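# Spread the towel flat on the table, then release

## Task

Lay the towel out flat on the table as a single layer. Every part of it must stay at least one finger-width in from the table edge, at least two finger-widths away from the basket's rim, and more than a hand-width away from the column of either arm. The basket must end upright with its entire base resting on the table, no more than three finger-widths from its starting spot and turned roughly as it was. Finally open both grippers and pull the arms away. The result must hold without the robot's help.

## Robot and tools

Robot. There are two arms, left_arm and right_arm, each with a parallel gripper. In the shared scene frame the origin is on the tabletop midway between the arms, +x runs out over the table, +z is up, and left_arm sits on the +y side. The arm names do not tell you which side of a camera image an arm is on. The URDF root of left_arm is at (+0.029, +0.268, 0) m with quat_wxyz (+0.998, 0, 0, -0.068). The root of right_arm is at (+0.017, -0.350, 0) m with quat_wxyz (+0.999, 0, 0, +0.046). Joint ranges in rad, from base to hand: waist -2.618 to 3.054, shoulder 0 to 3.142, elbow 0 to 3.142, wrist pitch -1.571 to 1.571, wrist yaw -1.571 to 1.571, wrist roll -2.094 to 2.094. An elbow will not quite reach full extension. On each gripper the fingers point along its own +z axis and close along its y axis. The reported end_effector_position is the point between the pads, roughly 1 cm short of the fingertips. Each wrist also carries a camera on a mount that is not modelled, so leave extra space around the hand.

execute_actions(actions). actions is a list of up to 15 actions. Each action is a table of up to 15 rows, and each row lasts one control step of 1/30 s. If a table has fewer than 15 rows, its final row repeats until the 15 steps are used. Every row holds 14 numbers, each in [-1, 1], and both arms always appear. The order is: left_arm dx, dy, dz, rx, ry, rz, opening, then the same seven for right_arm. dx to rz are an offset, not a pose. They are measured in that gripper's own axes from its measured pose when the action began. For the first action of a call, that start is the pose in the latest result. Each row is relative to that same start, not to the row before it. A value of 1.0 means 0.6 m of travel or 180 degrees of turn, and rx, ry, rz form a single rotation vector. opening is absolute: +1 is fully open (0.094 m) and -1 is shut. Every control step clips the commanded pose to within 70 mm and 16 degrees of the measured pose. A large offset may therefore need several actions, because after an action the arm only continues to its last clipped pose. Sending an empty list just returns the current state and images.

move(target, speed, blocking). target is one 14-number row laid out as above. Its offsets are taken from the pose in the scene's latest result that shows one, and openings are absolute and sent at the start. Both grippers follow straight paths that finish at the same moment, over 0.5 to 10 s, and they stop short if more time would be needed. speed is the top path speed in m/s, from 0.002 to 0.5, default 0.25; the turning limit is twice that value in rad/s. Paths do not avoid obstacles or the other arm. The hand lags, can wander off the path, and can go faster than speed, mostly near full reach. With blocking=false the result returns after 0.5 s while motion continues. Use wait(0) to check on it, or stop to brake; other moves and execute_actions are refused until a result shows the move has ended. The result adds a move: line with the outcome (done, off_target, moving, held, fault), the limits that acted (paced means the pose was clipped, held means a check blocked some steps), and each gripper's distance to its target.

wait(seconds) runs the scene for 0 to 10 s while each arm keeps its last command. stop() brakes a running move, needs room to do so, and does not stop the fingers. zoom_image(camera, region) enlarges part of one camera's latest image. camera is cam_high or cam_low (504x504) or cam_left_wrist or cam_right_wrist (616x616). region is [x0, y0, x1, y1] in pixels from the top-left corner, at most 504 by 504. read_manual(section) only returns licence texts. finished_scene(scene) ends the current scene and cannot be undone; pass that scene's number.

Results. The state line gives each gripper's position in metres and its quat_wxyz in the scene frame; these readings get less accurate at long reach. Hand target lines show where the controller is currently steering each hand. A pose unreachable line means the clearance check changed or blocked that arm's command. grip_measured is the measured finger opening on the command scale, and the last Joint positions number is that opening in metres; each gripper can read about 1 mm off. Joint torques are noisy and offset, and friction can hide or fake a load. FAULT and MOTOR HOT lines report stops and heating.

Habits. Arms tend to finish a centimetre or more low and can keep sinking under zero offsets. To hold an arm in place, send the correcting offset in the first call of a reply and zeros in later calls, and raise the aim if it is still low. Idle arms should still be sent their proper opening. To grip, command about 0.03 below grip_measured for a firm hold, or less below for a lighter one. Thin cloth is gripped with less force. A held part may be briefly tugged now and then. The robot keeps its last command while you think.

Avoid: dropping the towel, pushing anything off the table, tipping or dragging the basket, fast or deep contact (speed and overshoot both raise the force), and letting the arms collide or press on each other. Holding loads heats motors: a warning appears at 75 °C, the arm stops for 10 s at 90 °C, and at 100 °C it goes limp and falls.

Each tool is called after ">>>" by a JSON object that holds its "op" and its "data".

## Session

>>> {"op": "execute_actions", "data": {"actions": []}}

Scene clock: 0.00 s.
left_arm: end_effector_position=(+0.2389, +0.0443, +0.1833) grip_measured=+1.000 end_effector_quat_wxyz=(+0.046, +0.766, +0.635, -0.087) | right_arm: end_effector_position=(+0.4039, -0.6049, +0.1810) grip_measured=+1.000 end_effector_quat_wxyz=(-0.018, -0.159, +0.908, -0.387)
Joint positions: left_arm=[-0.578  1.656  1.601 -1.453  0.186  1.038  0.094] | right_arm=[-0.427  1.922  1.695 -0.916  0.693 -0.838  0.094]
Joint velocities: left_arm=[ 0.002 -0.027  0.002  0.007 -0.022  0.037  0.   ] | right_arm=[ 0.002  0.002  0.022  0.037  0.022 -0.037  0.   ]
Joint torques (N m, as the arm reports them, + toward a larger angle): no reading
Hand target (left_arm): +0.237, +0.044, +0.184; +0.044, +0.766, +0.635, -0.090
Hand target (right_arm): +0.405, -0.606, +0.193; -0.006, -0.150, +0.906, -0.397

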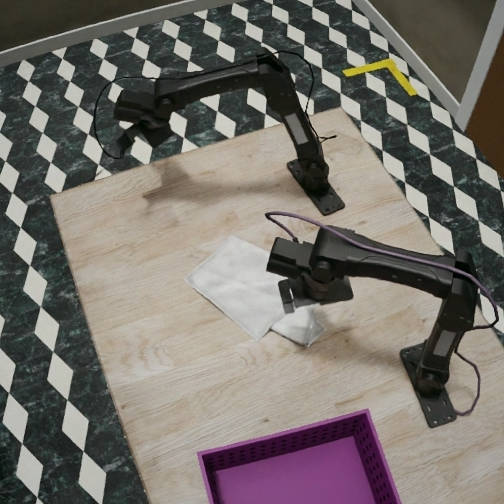

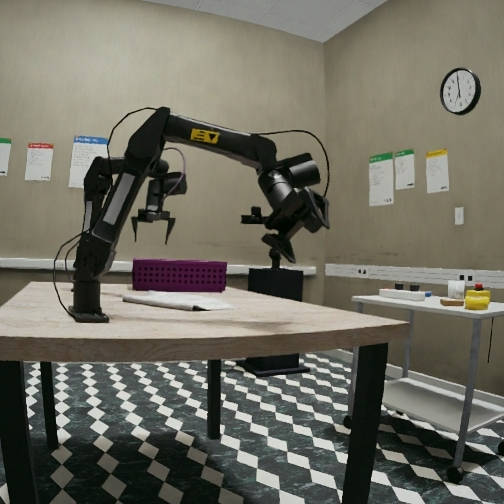

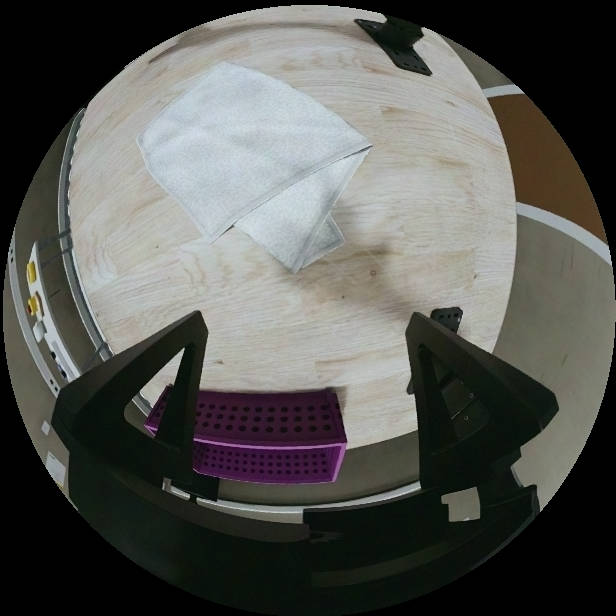

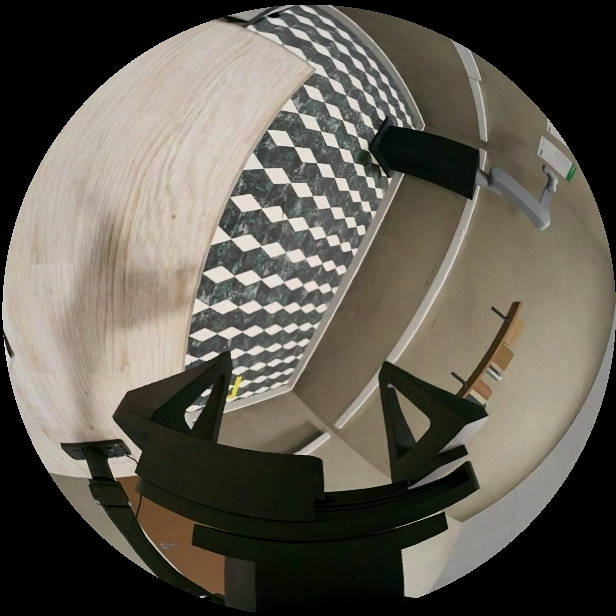

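>>> {"op": "zoom_image", "data": {"camera": "cam_high", "region": [150, 200, 370, 420]}}

>>> {"op": "zoom_image", "data": {"camera": "cam_left_wrist", "region": [100, 30, 420, 310]}}

Region (150, 200, 370, 420) of cam_high's 504x504 image, scaled by 2.291, with more detail than that image has.

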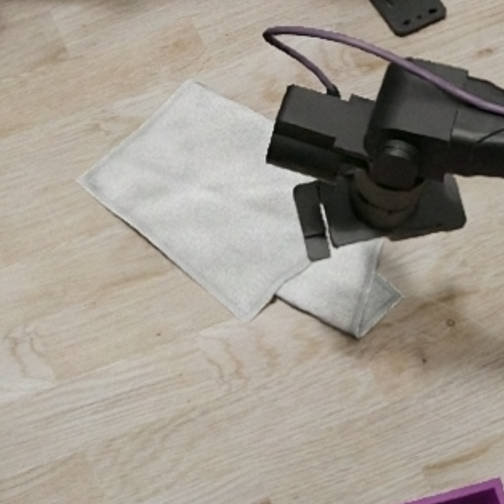

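Region (100, 30, 420, 310) of cam_left_wrist's 616x616 image, scaled by 1.575, with more detail than that image has; it fills the top 441 rows of this view, and the rest is white.

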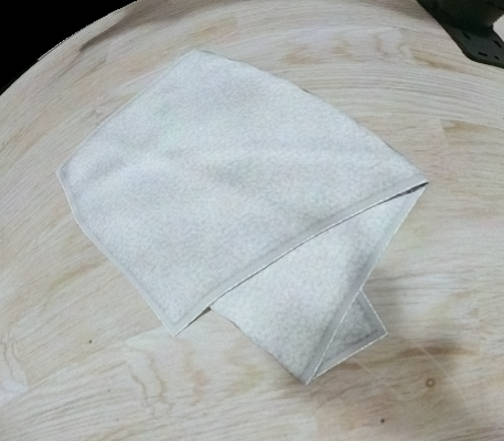

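>>> {"op": "move", "data": {"target": [0.21,-0.198,-0.1,0,0,0,1,0,0,0,0,0,0,1], "speed": 0.25}}

>>> {"op": "zoom_image", "data": {"camera": "cam_high", "region": [150, 200, 370, 420]}}

Scene clock: 12.37 s.
left_arm: end_effector_position=(+0.1525, +0.1950, +0.2286) grip_measured=+1.000 end_effector_quat_wxyz=(+0.191, +0.739, +0.646, +0.021) | right_arm: end_effector_position=(+0.4039, -0.6049, +0.1810) grip_measured=+1.000 end_effector_quat_wxyz=(-0.018, -0.159, +0.908, -0.387)
Joint positions: left_arm=[-0.237  0.853  1.21  -1.567  0.137  1.309  0.094] | right_arm=[-0.427  1.922  1.695 -0.916  0.693 -0.838  0.094]
Joint velocities: left_arm=[-0.002 -0.012 -0.007 -0.007 -0.037 -0.066  0.   ] | right_arm=[ 0.007 -0.007 -0.002  0.022  0.051 -0.095  0.   ]
Joint torques (N m, as the arm reports them, + toward a larger angle): left_arm=[-0.05  0.13  4.22  0.87  0.01  0.11] | right_arm=[ 0.   -8.56  7.03  0.82  0.29 -0.01]
Hand target (left_arm): +0.149, +0.198, +0.221; +0.176, +0.744, +0.645, +0.019
Hand target (right_arm): +0.404, -0.605, +0.181; -0.018, -0.159, +0.908, -0.387
Off the commanded pose (left_arm): 0.008 m, 21 deg; orientation clipped at the last step of the last action.
Off the commanded pose (right_arm): 0.000 m, 0 deg.
joint sent to its limit (left arm) — the command would take joint 4 (wrist pitch) past its lower limit, so that joint was sent only as far as its limit.
move: off_target (left_arm); limits=paced

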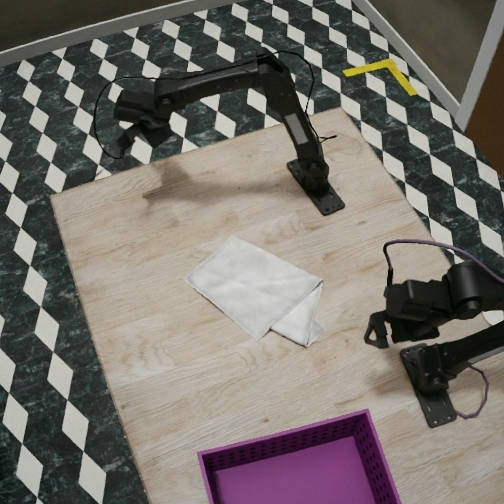

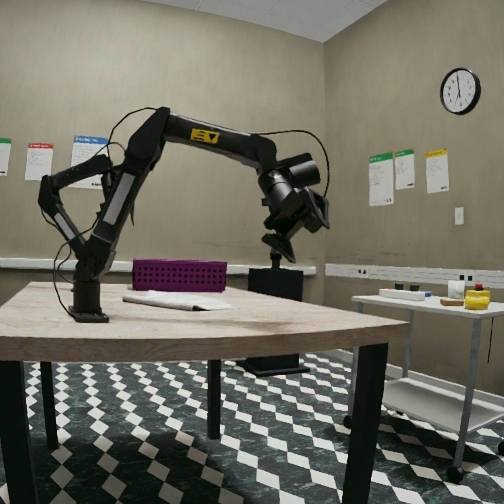

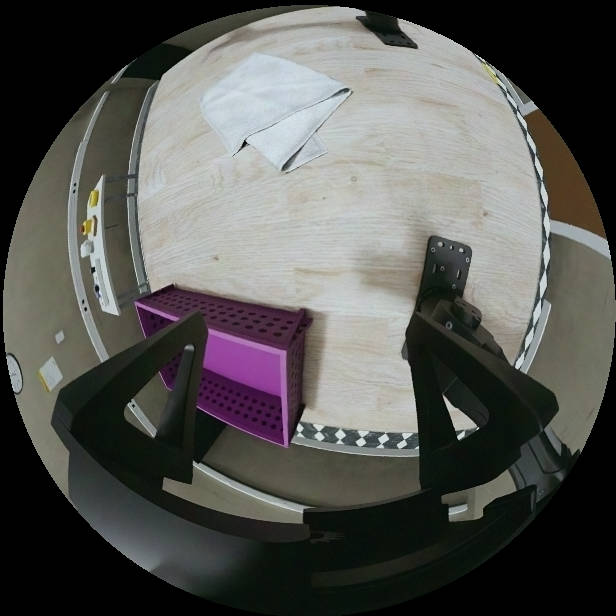

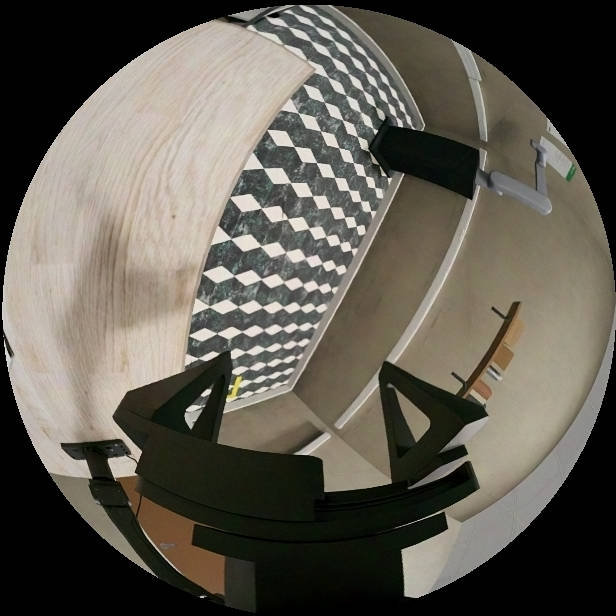

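Region (150, 200, 370, 420) of cam_high's 504x504 image, scaled by 2.291, with more detail than that image has.

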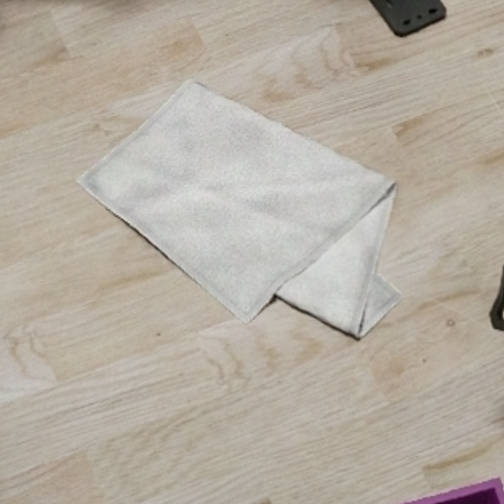

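>>> {"op": "move", "data": {"target": [-0.259,0.3145,0.352,0.0389,0.1265,-0.4162,0.3,0,0,0,0,0,0,1], "speed": 0.25}}

Scene clock: 87.70 s.
left_arm: end_effector_position=(+0.3659, -0.0234, +0.1247) grip_measured=+0.302 end_effector_quat_wxyz=(+0.008, +0.195, +0.981, +0.003) | right_arm: end_effector_position=(+0.4039, -0.6049, +0.1810) grip_measured=+1.000 end_effector_quat_wxyz=(-0.018, -0.159, +0.908, -0.387)
Joint positions: left_arm=[-0.585  2.313  2.314 -1.56  -0.012 -0.328  0.061] | right_arm=[-0.427  1.922  1.695 -0.916  0.693 -0.838  0.094]
Joint velocities: left_arm=[-0.017 -0.007  0.002 -0.022 -0.007 -0.022 -0.   ] | right_arm=[ 0.002  0.007 -0.007  0.022 -0.022  0.007  0.   ]
Joint torques (N m, as the arm reports them, + toward a larger angle): left_arm=[ -0.19 -13.81   9.34   0.15   0.13  -0.07] | right_arm=[-0.01 -8.56  7.03  0.82  0.29 -0.01]
Hand target (left_arm): +0.365, -0.027, +0.128; +0.006, +0.192, +0.981, -0.003
Hand target (right_arm): +0.404, -0.605, +0.181; -0.018, -0.159, +0.908, -0.387
Off the commanded pose (left_arm): 0.003 m, 1 deg.
Off the commanded pose (right_arm): 0.000 m, 0 deg.
joint sent to its limit (left arm) — the command would take joint 4 (wrist pitch) past its lower limit, so that joint was sent only as far as its limit.
move: done

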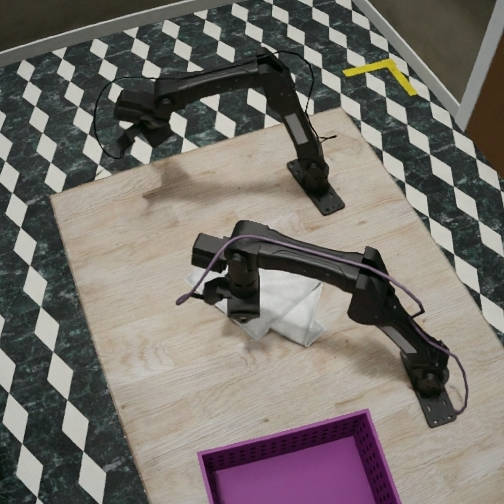

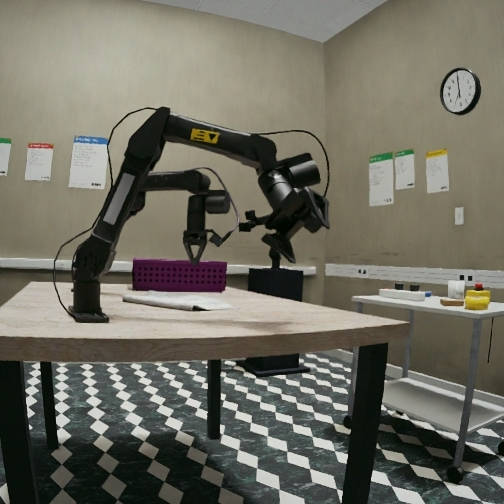

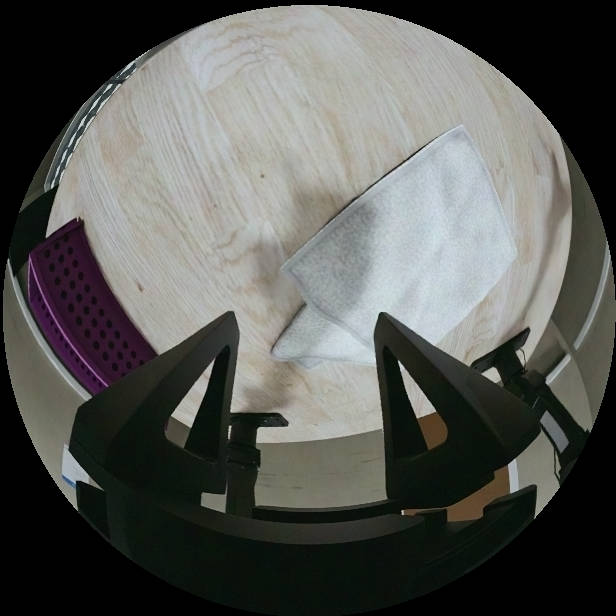

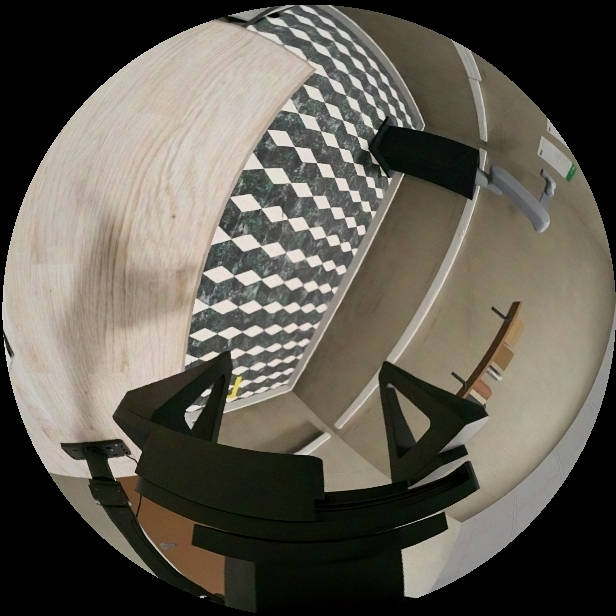

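>>> {"op": "move", "data": {"target": [-0.05,0,0.1,0,0,0,0.3,0,0,0,0,0,0,1], "speed": 0.12}}

Scene clock: 91.50 s.
left_arm: end_effector_position=(+0.3933, -0.0383, +0.0711) grip_measured=+0.302 end_effector_quat_wxyz=(+0.012, +0.193, +0.981, +0.000) | right_arm: end_effector_position=(+0.4039, -0.6049, +0.1810) grip_measured=+1.000 end_effector_quat_wxyz=(-0.018, -0.159, +0.908, -0.387)
Joint positions: left_arm=[-0.571  2.436  2.314 -1.428 -0.012 -0.316  0.061] | right_arm=[-0.427  1.922  1.695 -0.916  0.693 -0.838  0.094]
Joint velocities: left_arm=[-0.002 -0.002  0.002 -0.007 -0.037  0.022  0.001] | right_arm=[-0.007 -0.037  0.002 -0.022  0.037  0.037  0.   ]
Joint torques (N m, as the arm reports them, + toward a larger angle): left_arm=[  0.53 -15.3    5.95   0.38   0.02   0.1 ] | right_arm=[ 0.   -8.57  7.04  0.82  0.29  0.  ]
Hand target (left_arm): +0.394, -0.035, +0.065; +0.008, +0.195, +0.981, +0.003
Hand target (right_arm): +0.404, -0.605, +0.181; -0.018, -0.159, +0.908, -0.387
Off the commanded pose (left_arm): 0.007 m, 1 deg.
Off the commanded pose (right_arm): 0.000 m, 0 deg.
move: done

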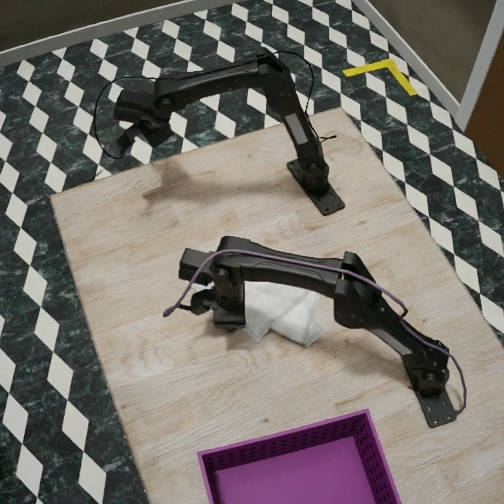

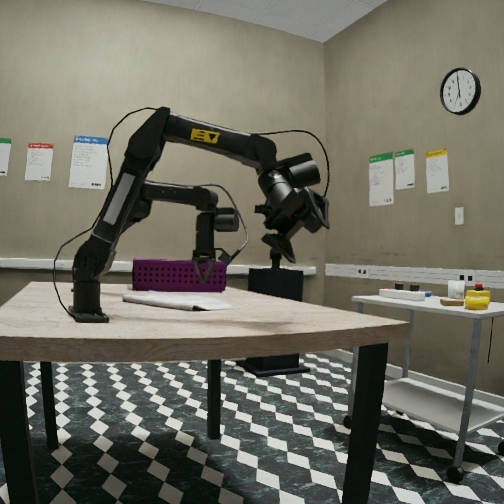

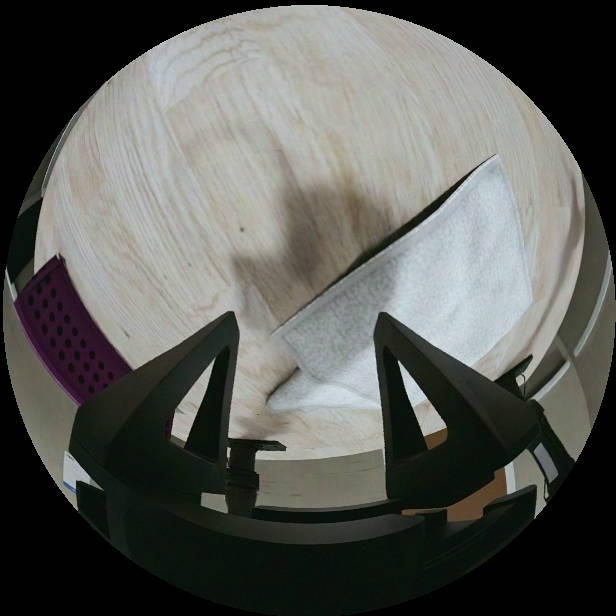

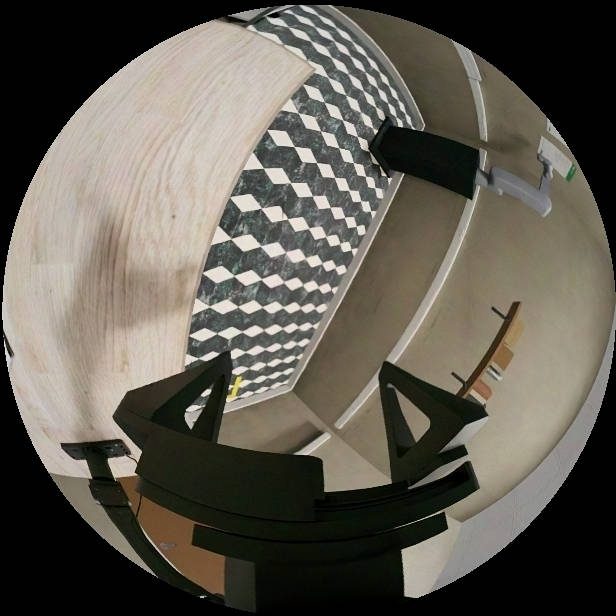

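>>> {"op": "move", "data": {"target": [0.05,0,0.05,0,0,0,0.3,0,0,0,0,0,0,1], "speed": 0.1}}

Scene clock: 99.50 s.
left_arm: end_effector_position=(+0.3708, -0.0285, +0.0422) grip_measured=+0.302 end_effector_quat_wxyz=(+0.014, +0.195, +0.981, -0.001) | right_arm: end_effector_position=(+0.4039, -0.6049, +0.1810) grip_measured=+1.000 end_effector_quat_wxyz=(-0.018, -0.159, +0.908, -0.387)
Joint positions: left_arm=[-0.586  2.299  1.959 -1.204 -0.012 -0.328  0.061] | right_arm=[-0.427  1.922  1.695 -0.916  0.693 -0.838  0.094]
Joint velocities: left_arm=[ 0.007 -0.007 -0.007  0.007 -0.095 -0.051 -0.   ] | right_arm=[-0.002 -0.012 -0.002  0.007 -0.081  0.022  0.   ]
Joint torques (N m, as the arm reports them, + toward a larger angle): left_arm=[ -0.32 -15.76   4.83   0.39  -0.01  -0.11] | right_arm=[ 0.   -8.57  7.03  0.82  0.29 -0.01]
Hand target (left_arm): +0.366, -0.027, +0.040; +0.012, +0.193, +0.981, +0.000
Hand target (right_arm): +0.404, -0.605, +0.181; -0.018, -0.159, +0.908, -0.387
Off the commanded pose (left_arm): 0.005 m, 0 deg.
Off the commanded pose (right_arm): 0.000 m, 0 deg.
move: done

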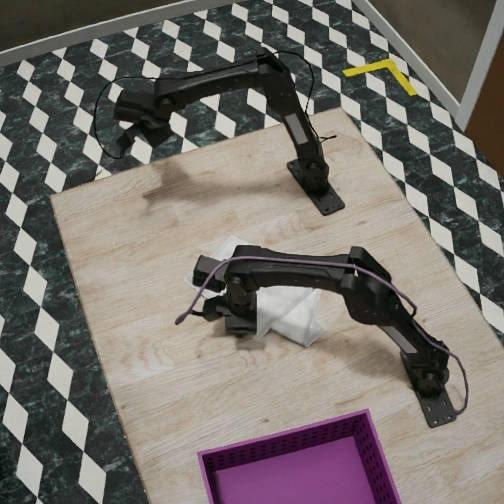

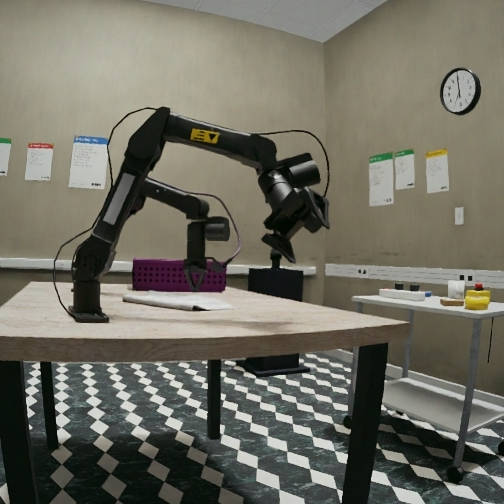

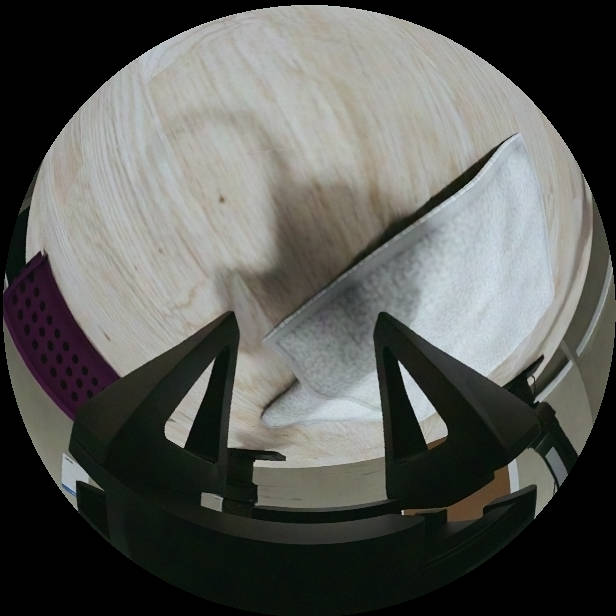

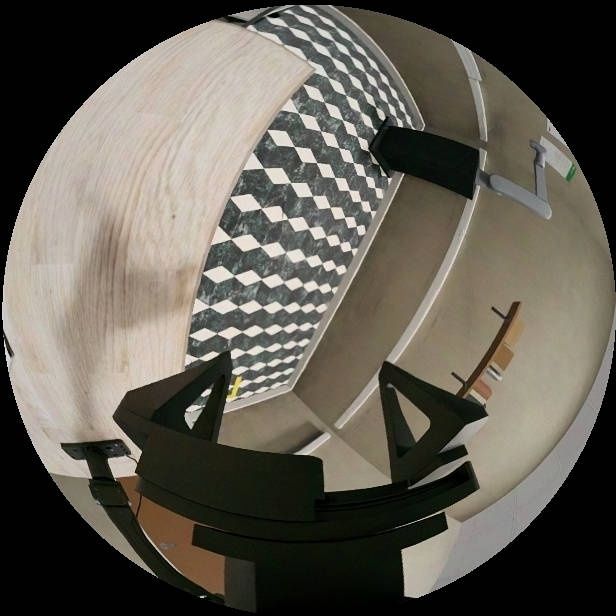

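>>> {"op": "move", "data": {"target": [0.046,0.01,0.0,0,0,0,0.3,0,0,0,0,0,0,1], "speed": 0.06}}

Scene clock: 107.97 s.
left_arm: end_effector_position=(+0.3520, -0.0119, +0.0430) grip_measured=+0.302 end_effector_quat_wxyz=(+0.013, +0.195, +0.981, -0.001) | right_arm: end_effector_position=(+0.4039, -0.6049, +0.1810) grip_measured=+1.000 end_effector_quat_wxyz=(-0.018, -0.159, +0.908, -0.387)
Joint positions: left_arm=[-0.586  2.191  1.783 -1.138 -0.012 -0.328  0.061] | right_arm=[-0.427  1.922  1.695 -0.916  0.693 -0.838  0.094]
Joint velocities: left_arm=[-0.012 -0.007  0.012  0.022  0.022  0.037  0.   ] | right_arm=[-0.007  0.002 -0.002 -0.081 -0.066 -0.007  0.   ]
Joint torques (N m, as the arm reports them, + toward a larger angle): left_arm=[ -0.59 -14.95   4.71   0.4   -0.01  -0.07] | right_arm=[ 0.   -8.57  7.03  0.82  0.29  0.  ]
Hand target (left_arm): +0.348, -0.013, +0.041; +0.014, +0.195, +0.981, -0.001
Hand target (right_arm): +0.404, -0.605, +0.181; -0.018, -0.159, +0.908, -0.387
Off the commanded pose (left_arm): 0.005 m, 0 deg.
Off the commanded pose (right_arm): 0.000 m, 0 deg.
move: done

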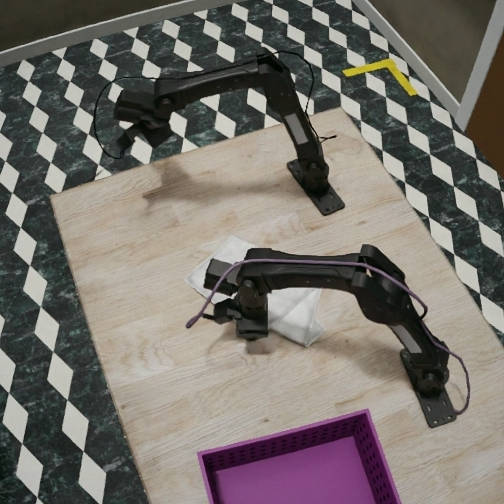

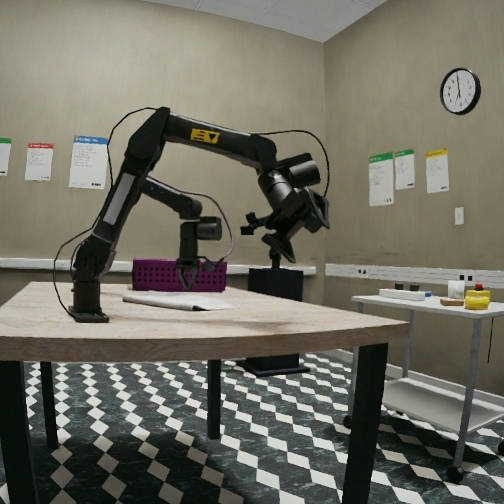

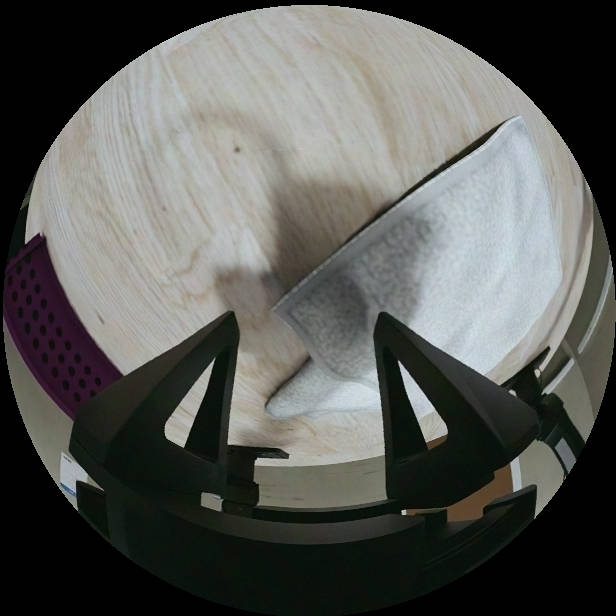

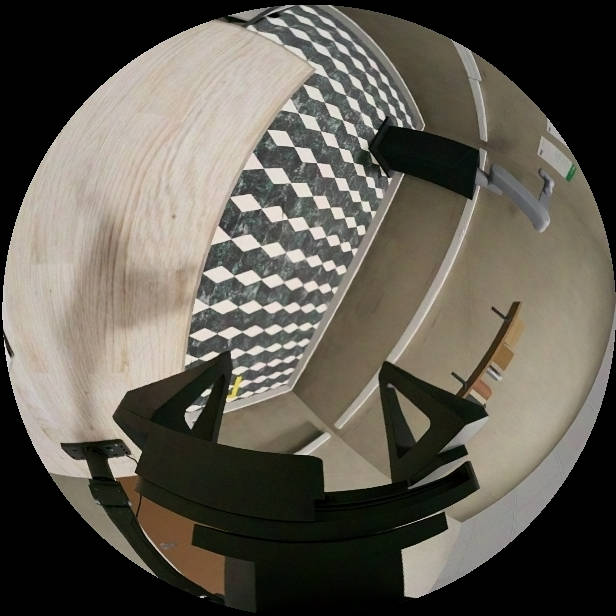

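>>> {"op": "move", "data": {"target": [0,0,0.025,0,0,0,0.3,0,0,0,0,0,0,1], "speed": 0.04}}

Scene clock: 112.07 s.
left_arm: end_effector_position=(+0.3598, -0.0188, +0.0434) grip_measured=+0.302 end_effector_quat_wxyz=(+0.032, +0.195, +0.980, -0.012) | right_arm: end_effector_position=(+0.4039, -0.6049, +0.1810) grip_measured=+1.000 end_effector_quat_wxyz=(-0.018, -0.159, +0.908, -0.387)
Joint positions: left_arm=[-0.586  2.191  1.782 -1.096 -0.012 -0.328  0.061] | right_arm=[-0.427  1.922  1.695 -0.916  0.693 -0.838  0.094]
Joint velocities: left_arm=[ 0.017  0.012  0.002 -0.007  0.022 -0.022 -0.001] | right_arm=[-0.002 -0.007  0.017  0.037 -0.037 -0.051  0.   ]
Joint torques (N m, as the arm reports them, + toward a larger angle): left_arm=[  0.16 -12.84   3.74   0.45   0.     0.04] | right_arm=[ 0.   -8.58  7.02  0.82  0.29 -0.01]
Hand target (left_arm): +0.352, -0.012, +0.029; +0.013, +0.195, +0.981, -0.001
Hand target (right_arm): +0.404, -0.605, +0.181; -0.018, -0.159, +0.908, -0.387
Off the commanded pose (left_arm): 0.018 m, 2 deg.
Off the commanded pose (right_arm): 0.000 m, 0 deg.
move: off_target (left_arm)

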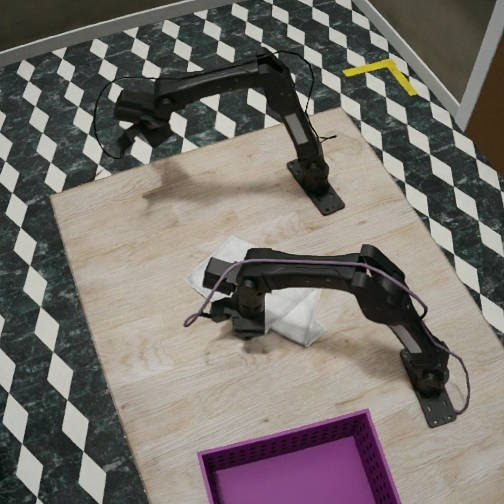

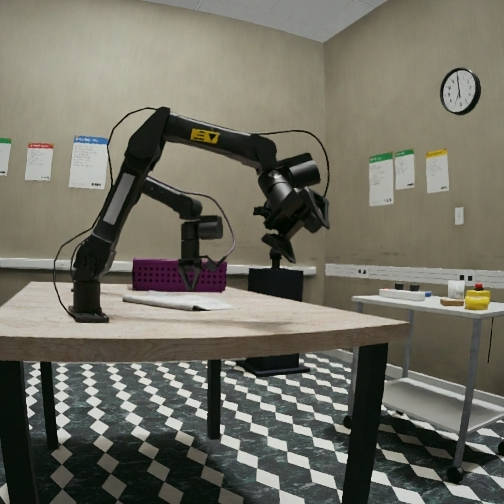

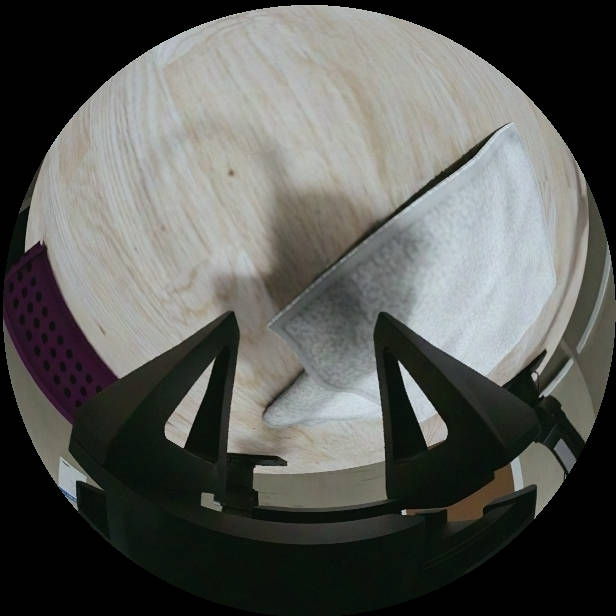

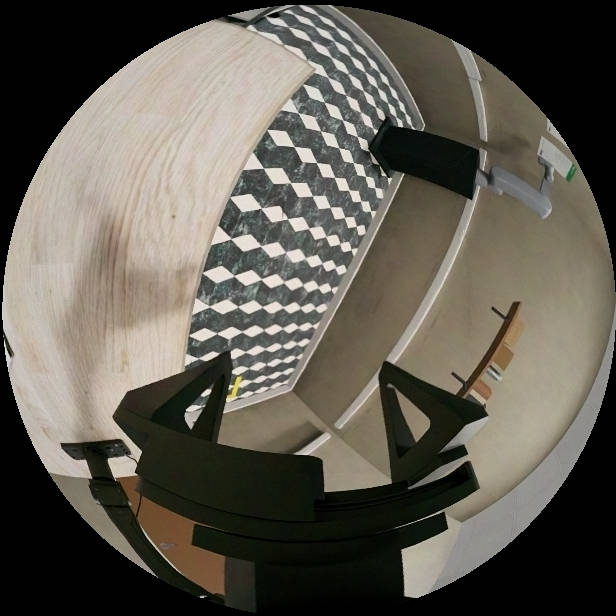

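>>> {"op": "execute_actions", "data": {"actions": [[[0.02,0.0,0.05,0,0,0,0.3,0,0,0,0,0,0,1]],[[0,0,0,0,0,0,0.3,0,0,0,0,0,0,1]]]}}

Scene clock: 115.43 s.
left_arm: end_effector_position=(+0.3564, -0.0158, +0.0203) grip_measured=+0.302 end_effector_quat_wxyz=(+0.038, +0.194, +0.980, -0.015) | right_arm: end_effector_position=(+0.4039, -0.6049, +0.1810) grip_measured=+1.000 end_effector_quat_wxyz=(-0.018, -0.159, +0.908, -0.387)
Joint positions: left_arm=[-0.586  2.179  1.669 -0.98  -0.012 -0.329  0.061] | right_arm=[-0.427  1.922  1.695 -0.916  0.693 -0.838  0.094]
Joint velocities: left_arm=[ 0.002  0.002 -0.017 -0.007 -0.022  0.007 -0.001] | right_arm=[-0.007 -0.007 -0.007 -0.022  0.007 -0.037  0.   ]
Joint torques (N m, as the arm reports them, + toward a larger angle): left_arm=[ -0.02 -13.67   7.05   0.41  -0.01   0.04] | right_arm=[ 0.01 -8.57  7.04  0.82  0.29 -0.01]
Hand target (left_arm): +0.356, -0.016, +0.020; +0.038, +0.194, +0.980, -0.015
Hand target (right_arm): +0.404, -0.605, +0.181; -0.018, -0.159, +0.908, -0.387
Off the commanded pose (left_arm): 0.000 m, 0 deg.
Off the commanded pose (right_arm): 0.000 m, 0 deg.

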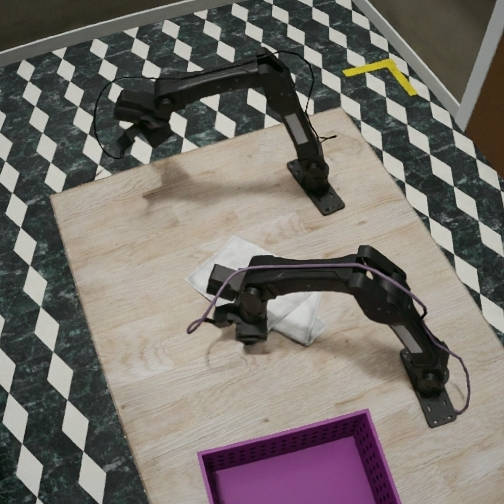

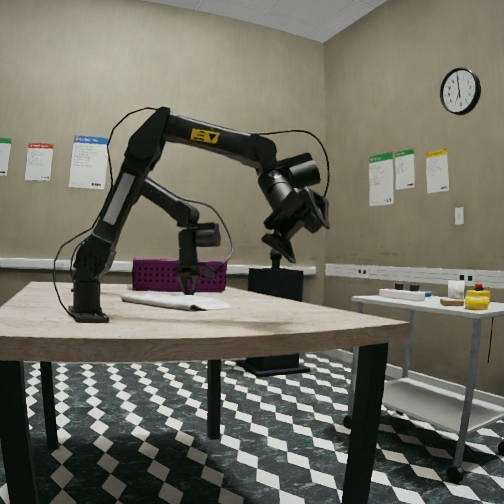

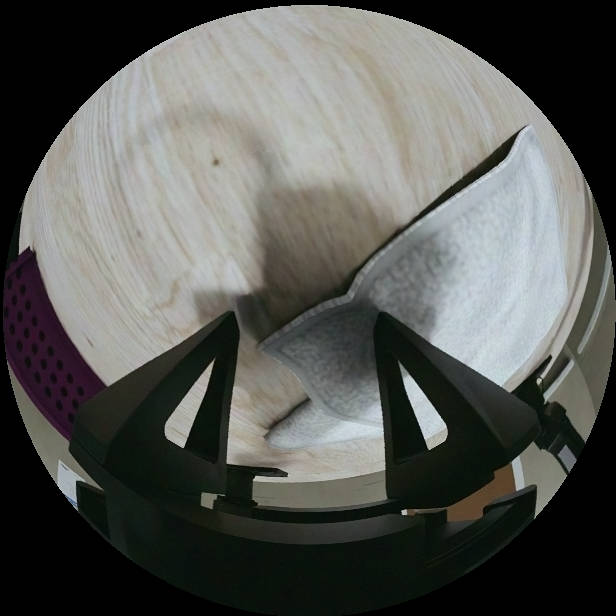

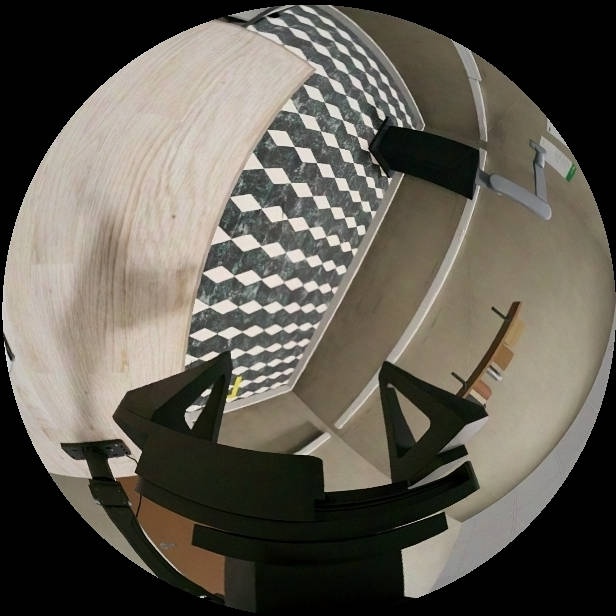

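>>> {"op": "execute_actions", "data": {"actions": [[[0.03,0,-0.04,0,0,0,0.3,0,0,0,0,0,0,1]],[[0,0,0,0,0,0,0.3,0,0,0,0,0,0,1]]]}}

Scene clock: 121.37 s.
left_arm: end_effector_position=(+0.3477, -0.0127, +0.0499) grip_measured=+0.302 end_effector_quat_wxyz=(+0.054, +0.196, +0.979, -0.025) | right_arm: end_effector_position=(+0.4039, -0.6049, +0.1810) grip_measured=+1.000 end_effector_quat_wxyz=(-0.018, -0.159, +0.908, -0.387)
Joint positions: left_arm=[-0.594  2.082  1.633 -1.003 -0.012 -0.334  0.061] | right_arm=[-0.427  1.922  1.695 -0.916  0.693 -0.838  0.094]
Joint velocities: left_arm=[-0.017  0.007  0.002 -0.081 -0.007 -0.037  0.   ] | right_arm=[ 0.027  0.032 -0.002 -0.007  0.007 -0.051  0.   ]
Joint torques (N m, as the arm reports them, + toward a larger angle): left_arm=[  0.11 -12.76   7.18   0.48   0.03   0.01] | right_arm=[-0.01 -8.57  7.03  0.82  0.29 -0.01]
Hand target (left_arm): +0.348, -0.013, +0.050; +0.054, +0.196, +0.979, -0.025
Hand target (right_arm): +0.404, -0.605, +0.181; -0.018, -0.159, +0.908, -0.387
Off the commanded pose (left_arm): 0.000 m, 0 deg.
Off the commanded pose (right_arm): 0.000 m, 0 deg.

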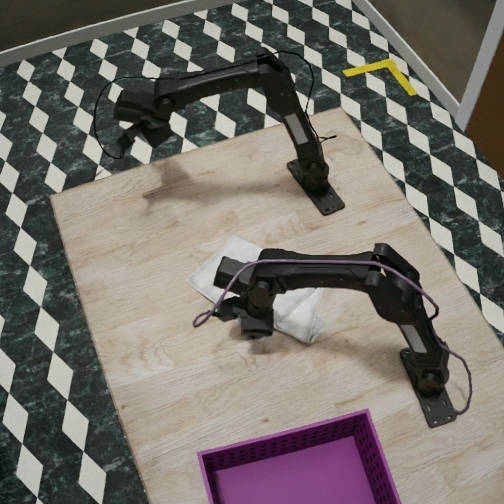

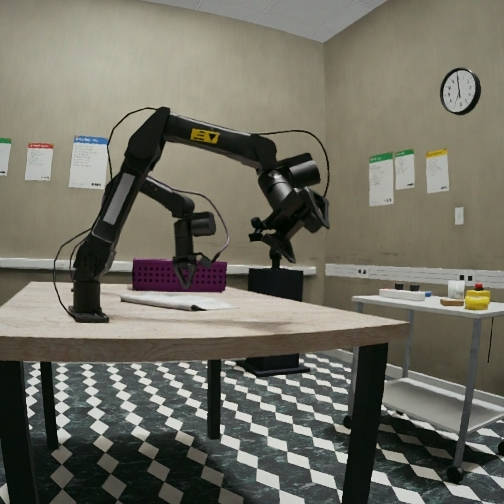

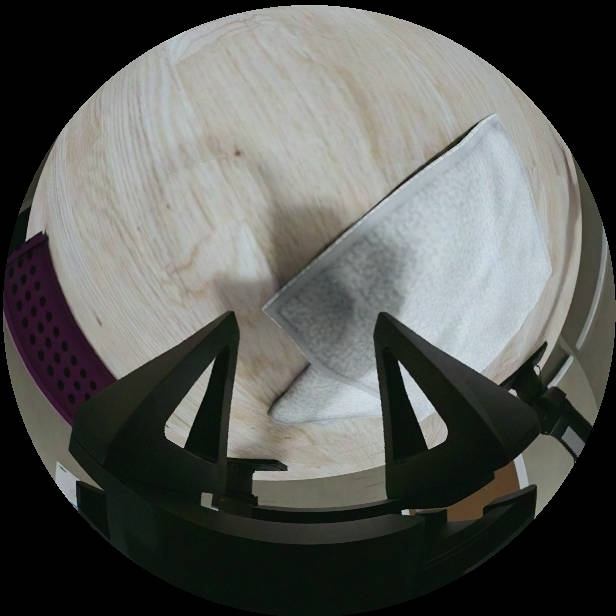

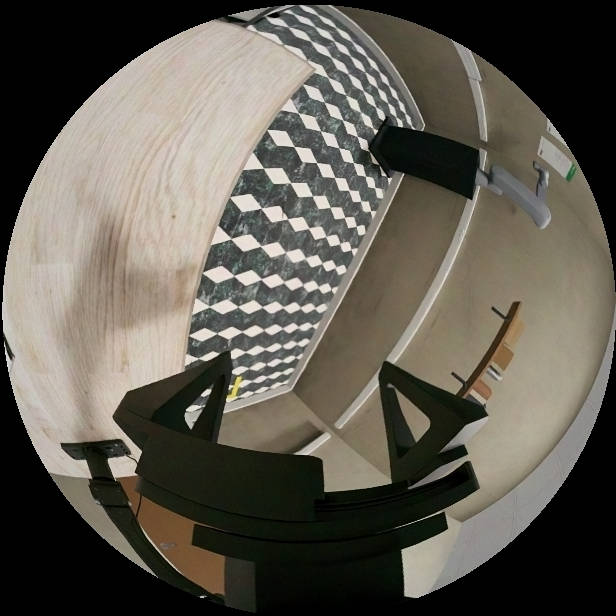

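>>> {"op": "execute_actions", "data": {"actions": [[[0.012,0.001,0.03,-0.004,0.018,0,0.3,0,0,0,0,0,0,1],[0.02,0.002,0.06,-0.007,0.03,0,0.3,0,0,0,0,0,0,1],[0.027,0.002,0.09,-0.009,0.037,0,0.3,0,0,0,0,0,0,1]],[[0,0,0.02,0,0,0,0.3,0,0,0,0,0,0,1]]]}}

Scene clock: 132.00 s.
left_arm: end_effector_position=(+0.3531, -0.0173, +0.0161) grip_measured=+0.302 end_effector_quat_wxyz=(+0.039, +0.194, +0.980, -0.020) | right_arm: end_effector_position=(+0.4039, -0.6049, +0.1810) grip_measured=+1.000 end_effector_quat_wxyz=(-0.018, -0.159, +0.908, -0.387)
Joint positions: left_arm=[-0.591  2.171  1.638 -0.95  -0.005 -0.336  0.061] | right_arm=[-0.427  1.922  1.695 -0.916  0.693 -0.838  0.094]
Joint velocities: left_arm=[-0.017 -0.012 -0.012  0.037  0.037  0.007  0.001] | right_arm=[-0.012 -0.002  0.012 -0.007 -0.022  0.022  0.   ]
Joint torques (N m, as the arm reports them, + toward a larger angle): left_arm=[  0.06 -12.1    5.09   0.58   0.02   0.03] | right_arm=[ 0.   -8.57  7.03  0.82  0.29  0.  ]
Hand target (left_arm): +0.349, -0.014, +0.003; +0.028, +0.194, +0.980, -0.014
Hand target (right_arm): +0.404, -0.605, +0.181; -0.018, -0.159, +0.908, -0.387
Off the commanded pose (left_arm): 0.014 m, 2 deg.
Off the commanded pose (right_arm): 0.000 m, 0 deg.

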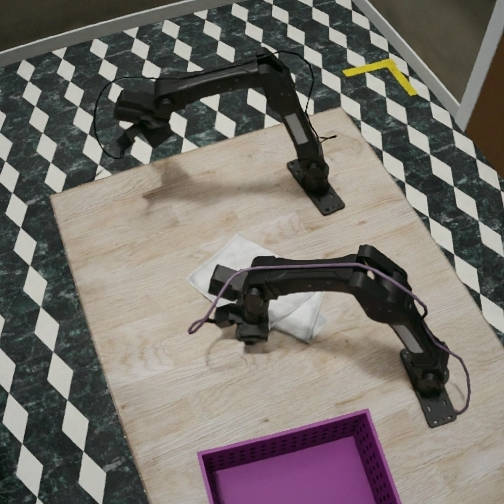

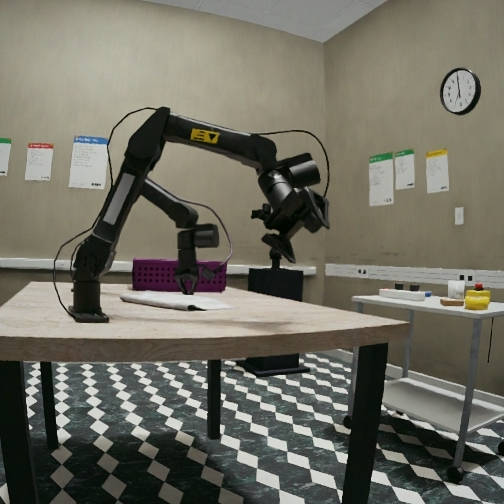

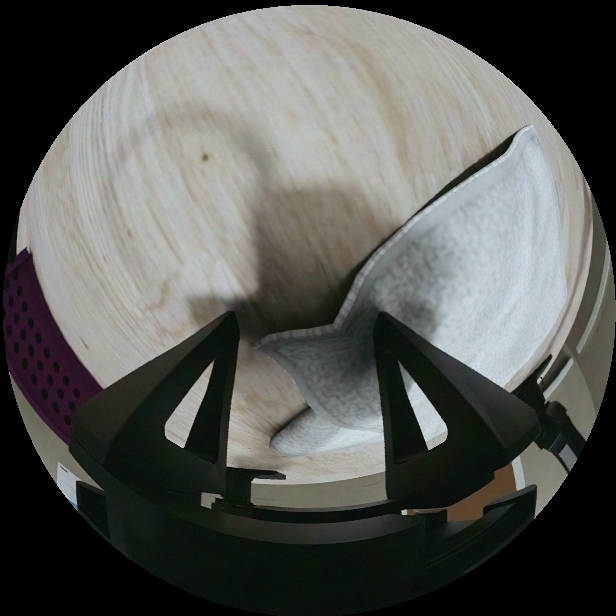

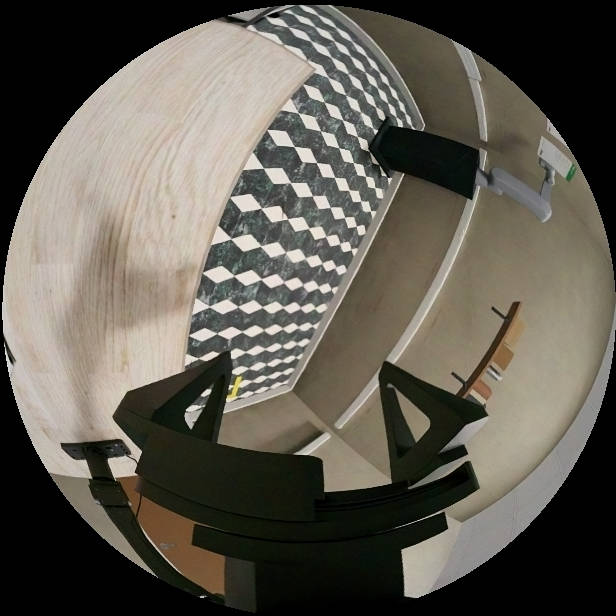

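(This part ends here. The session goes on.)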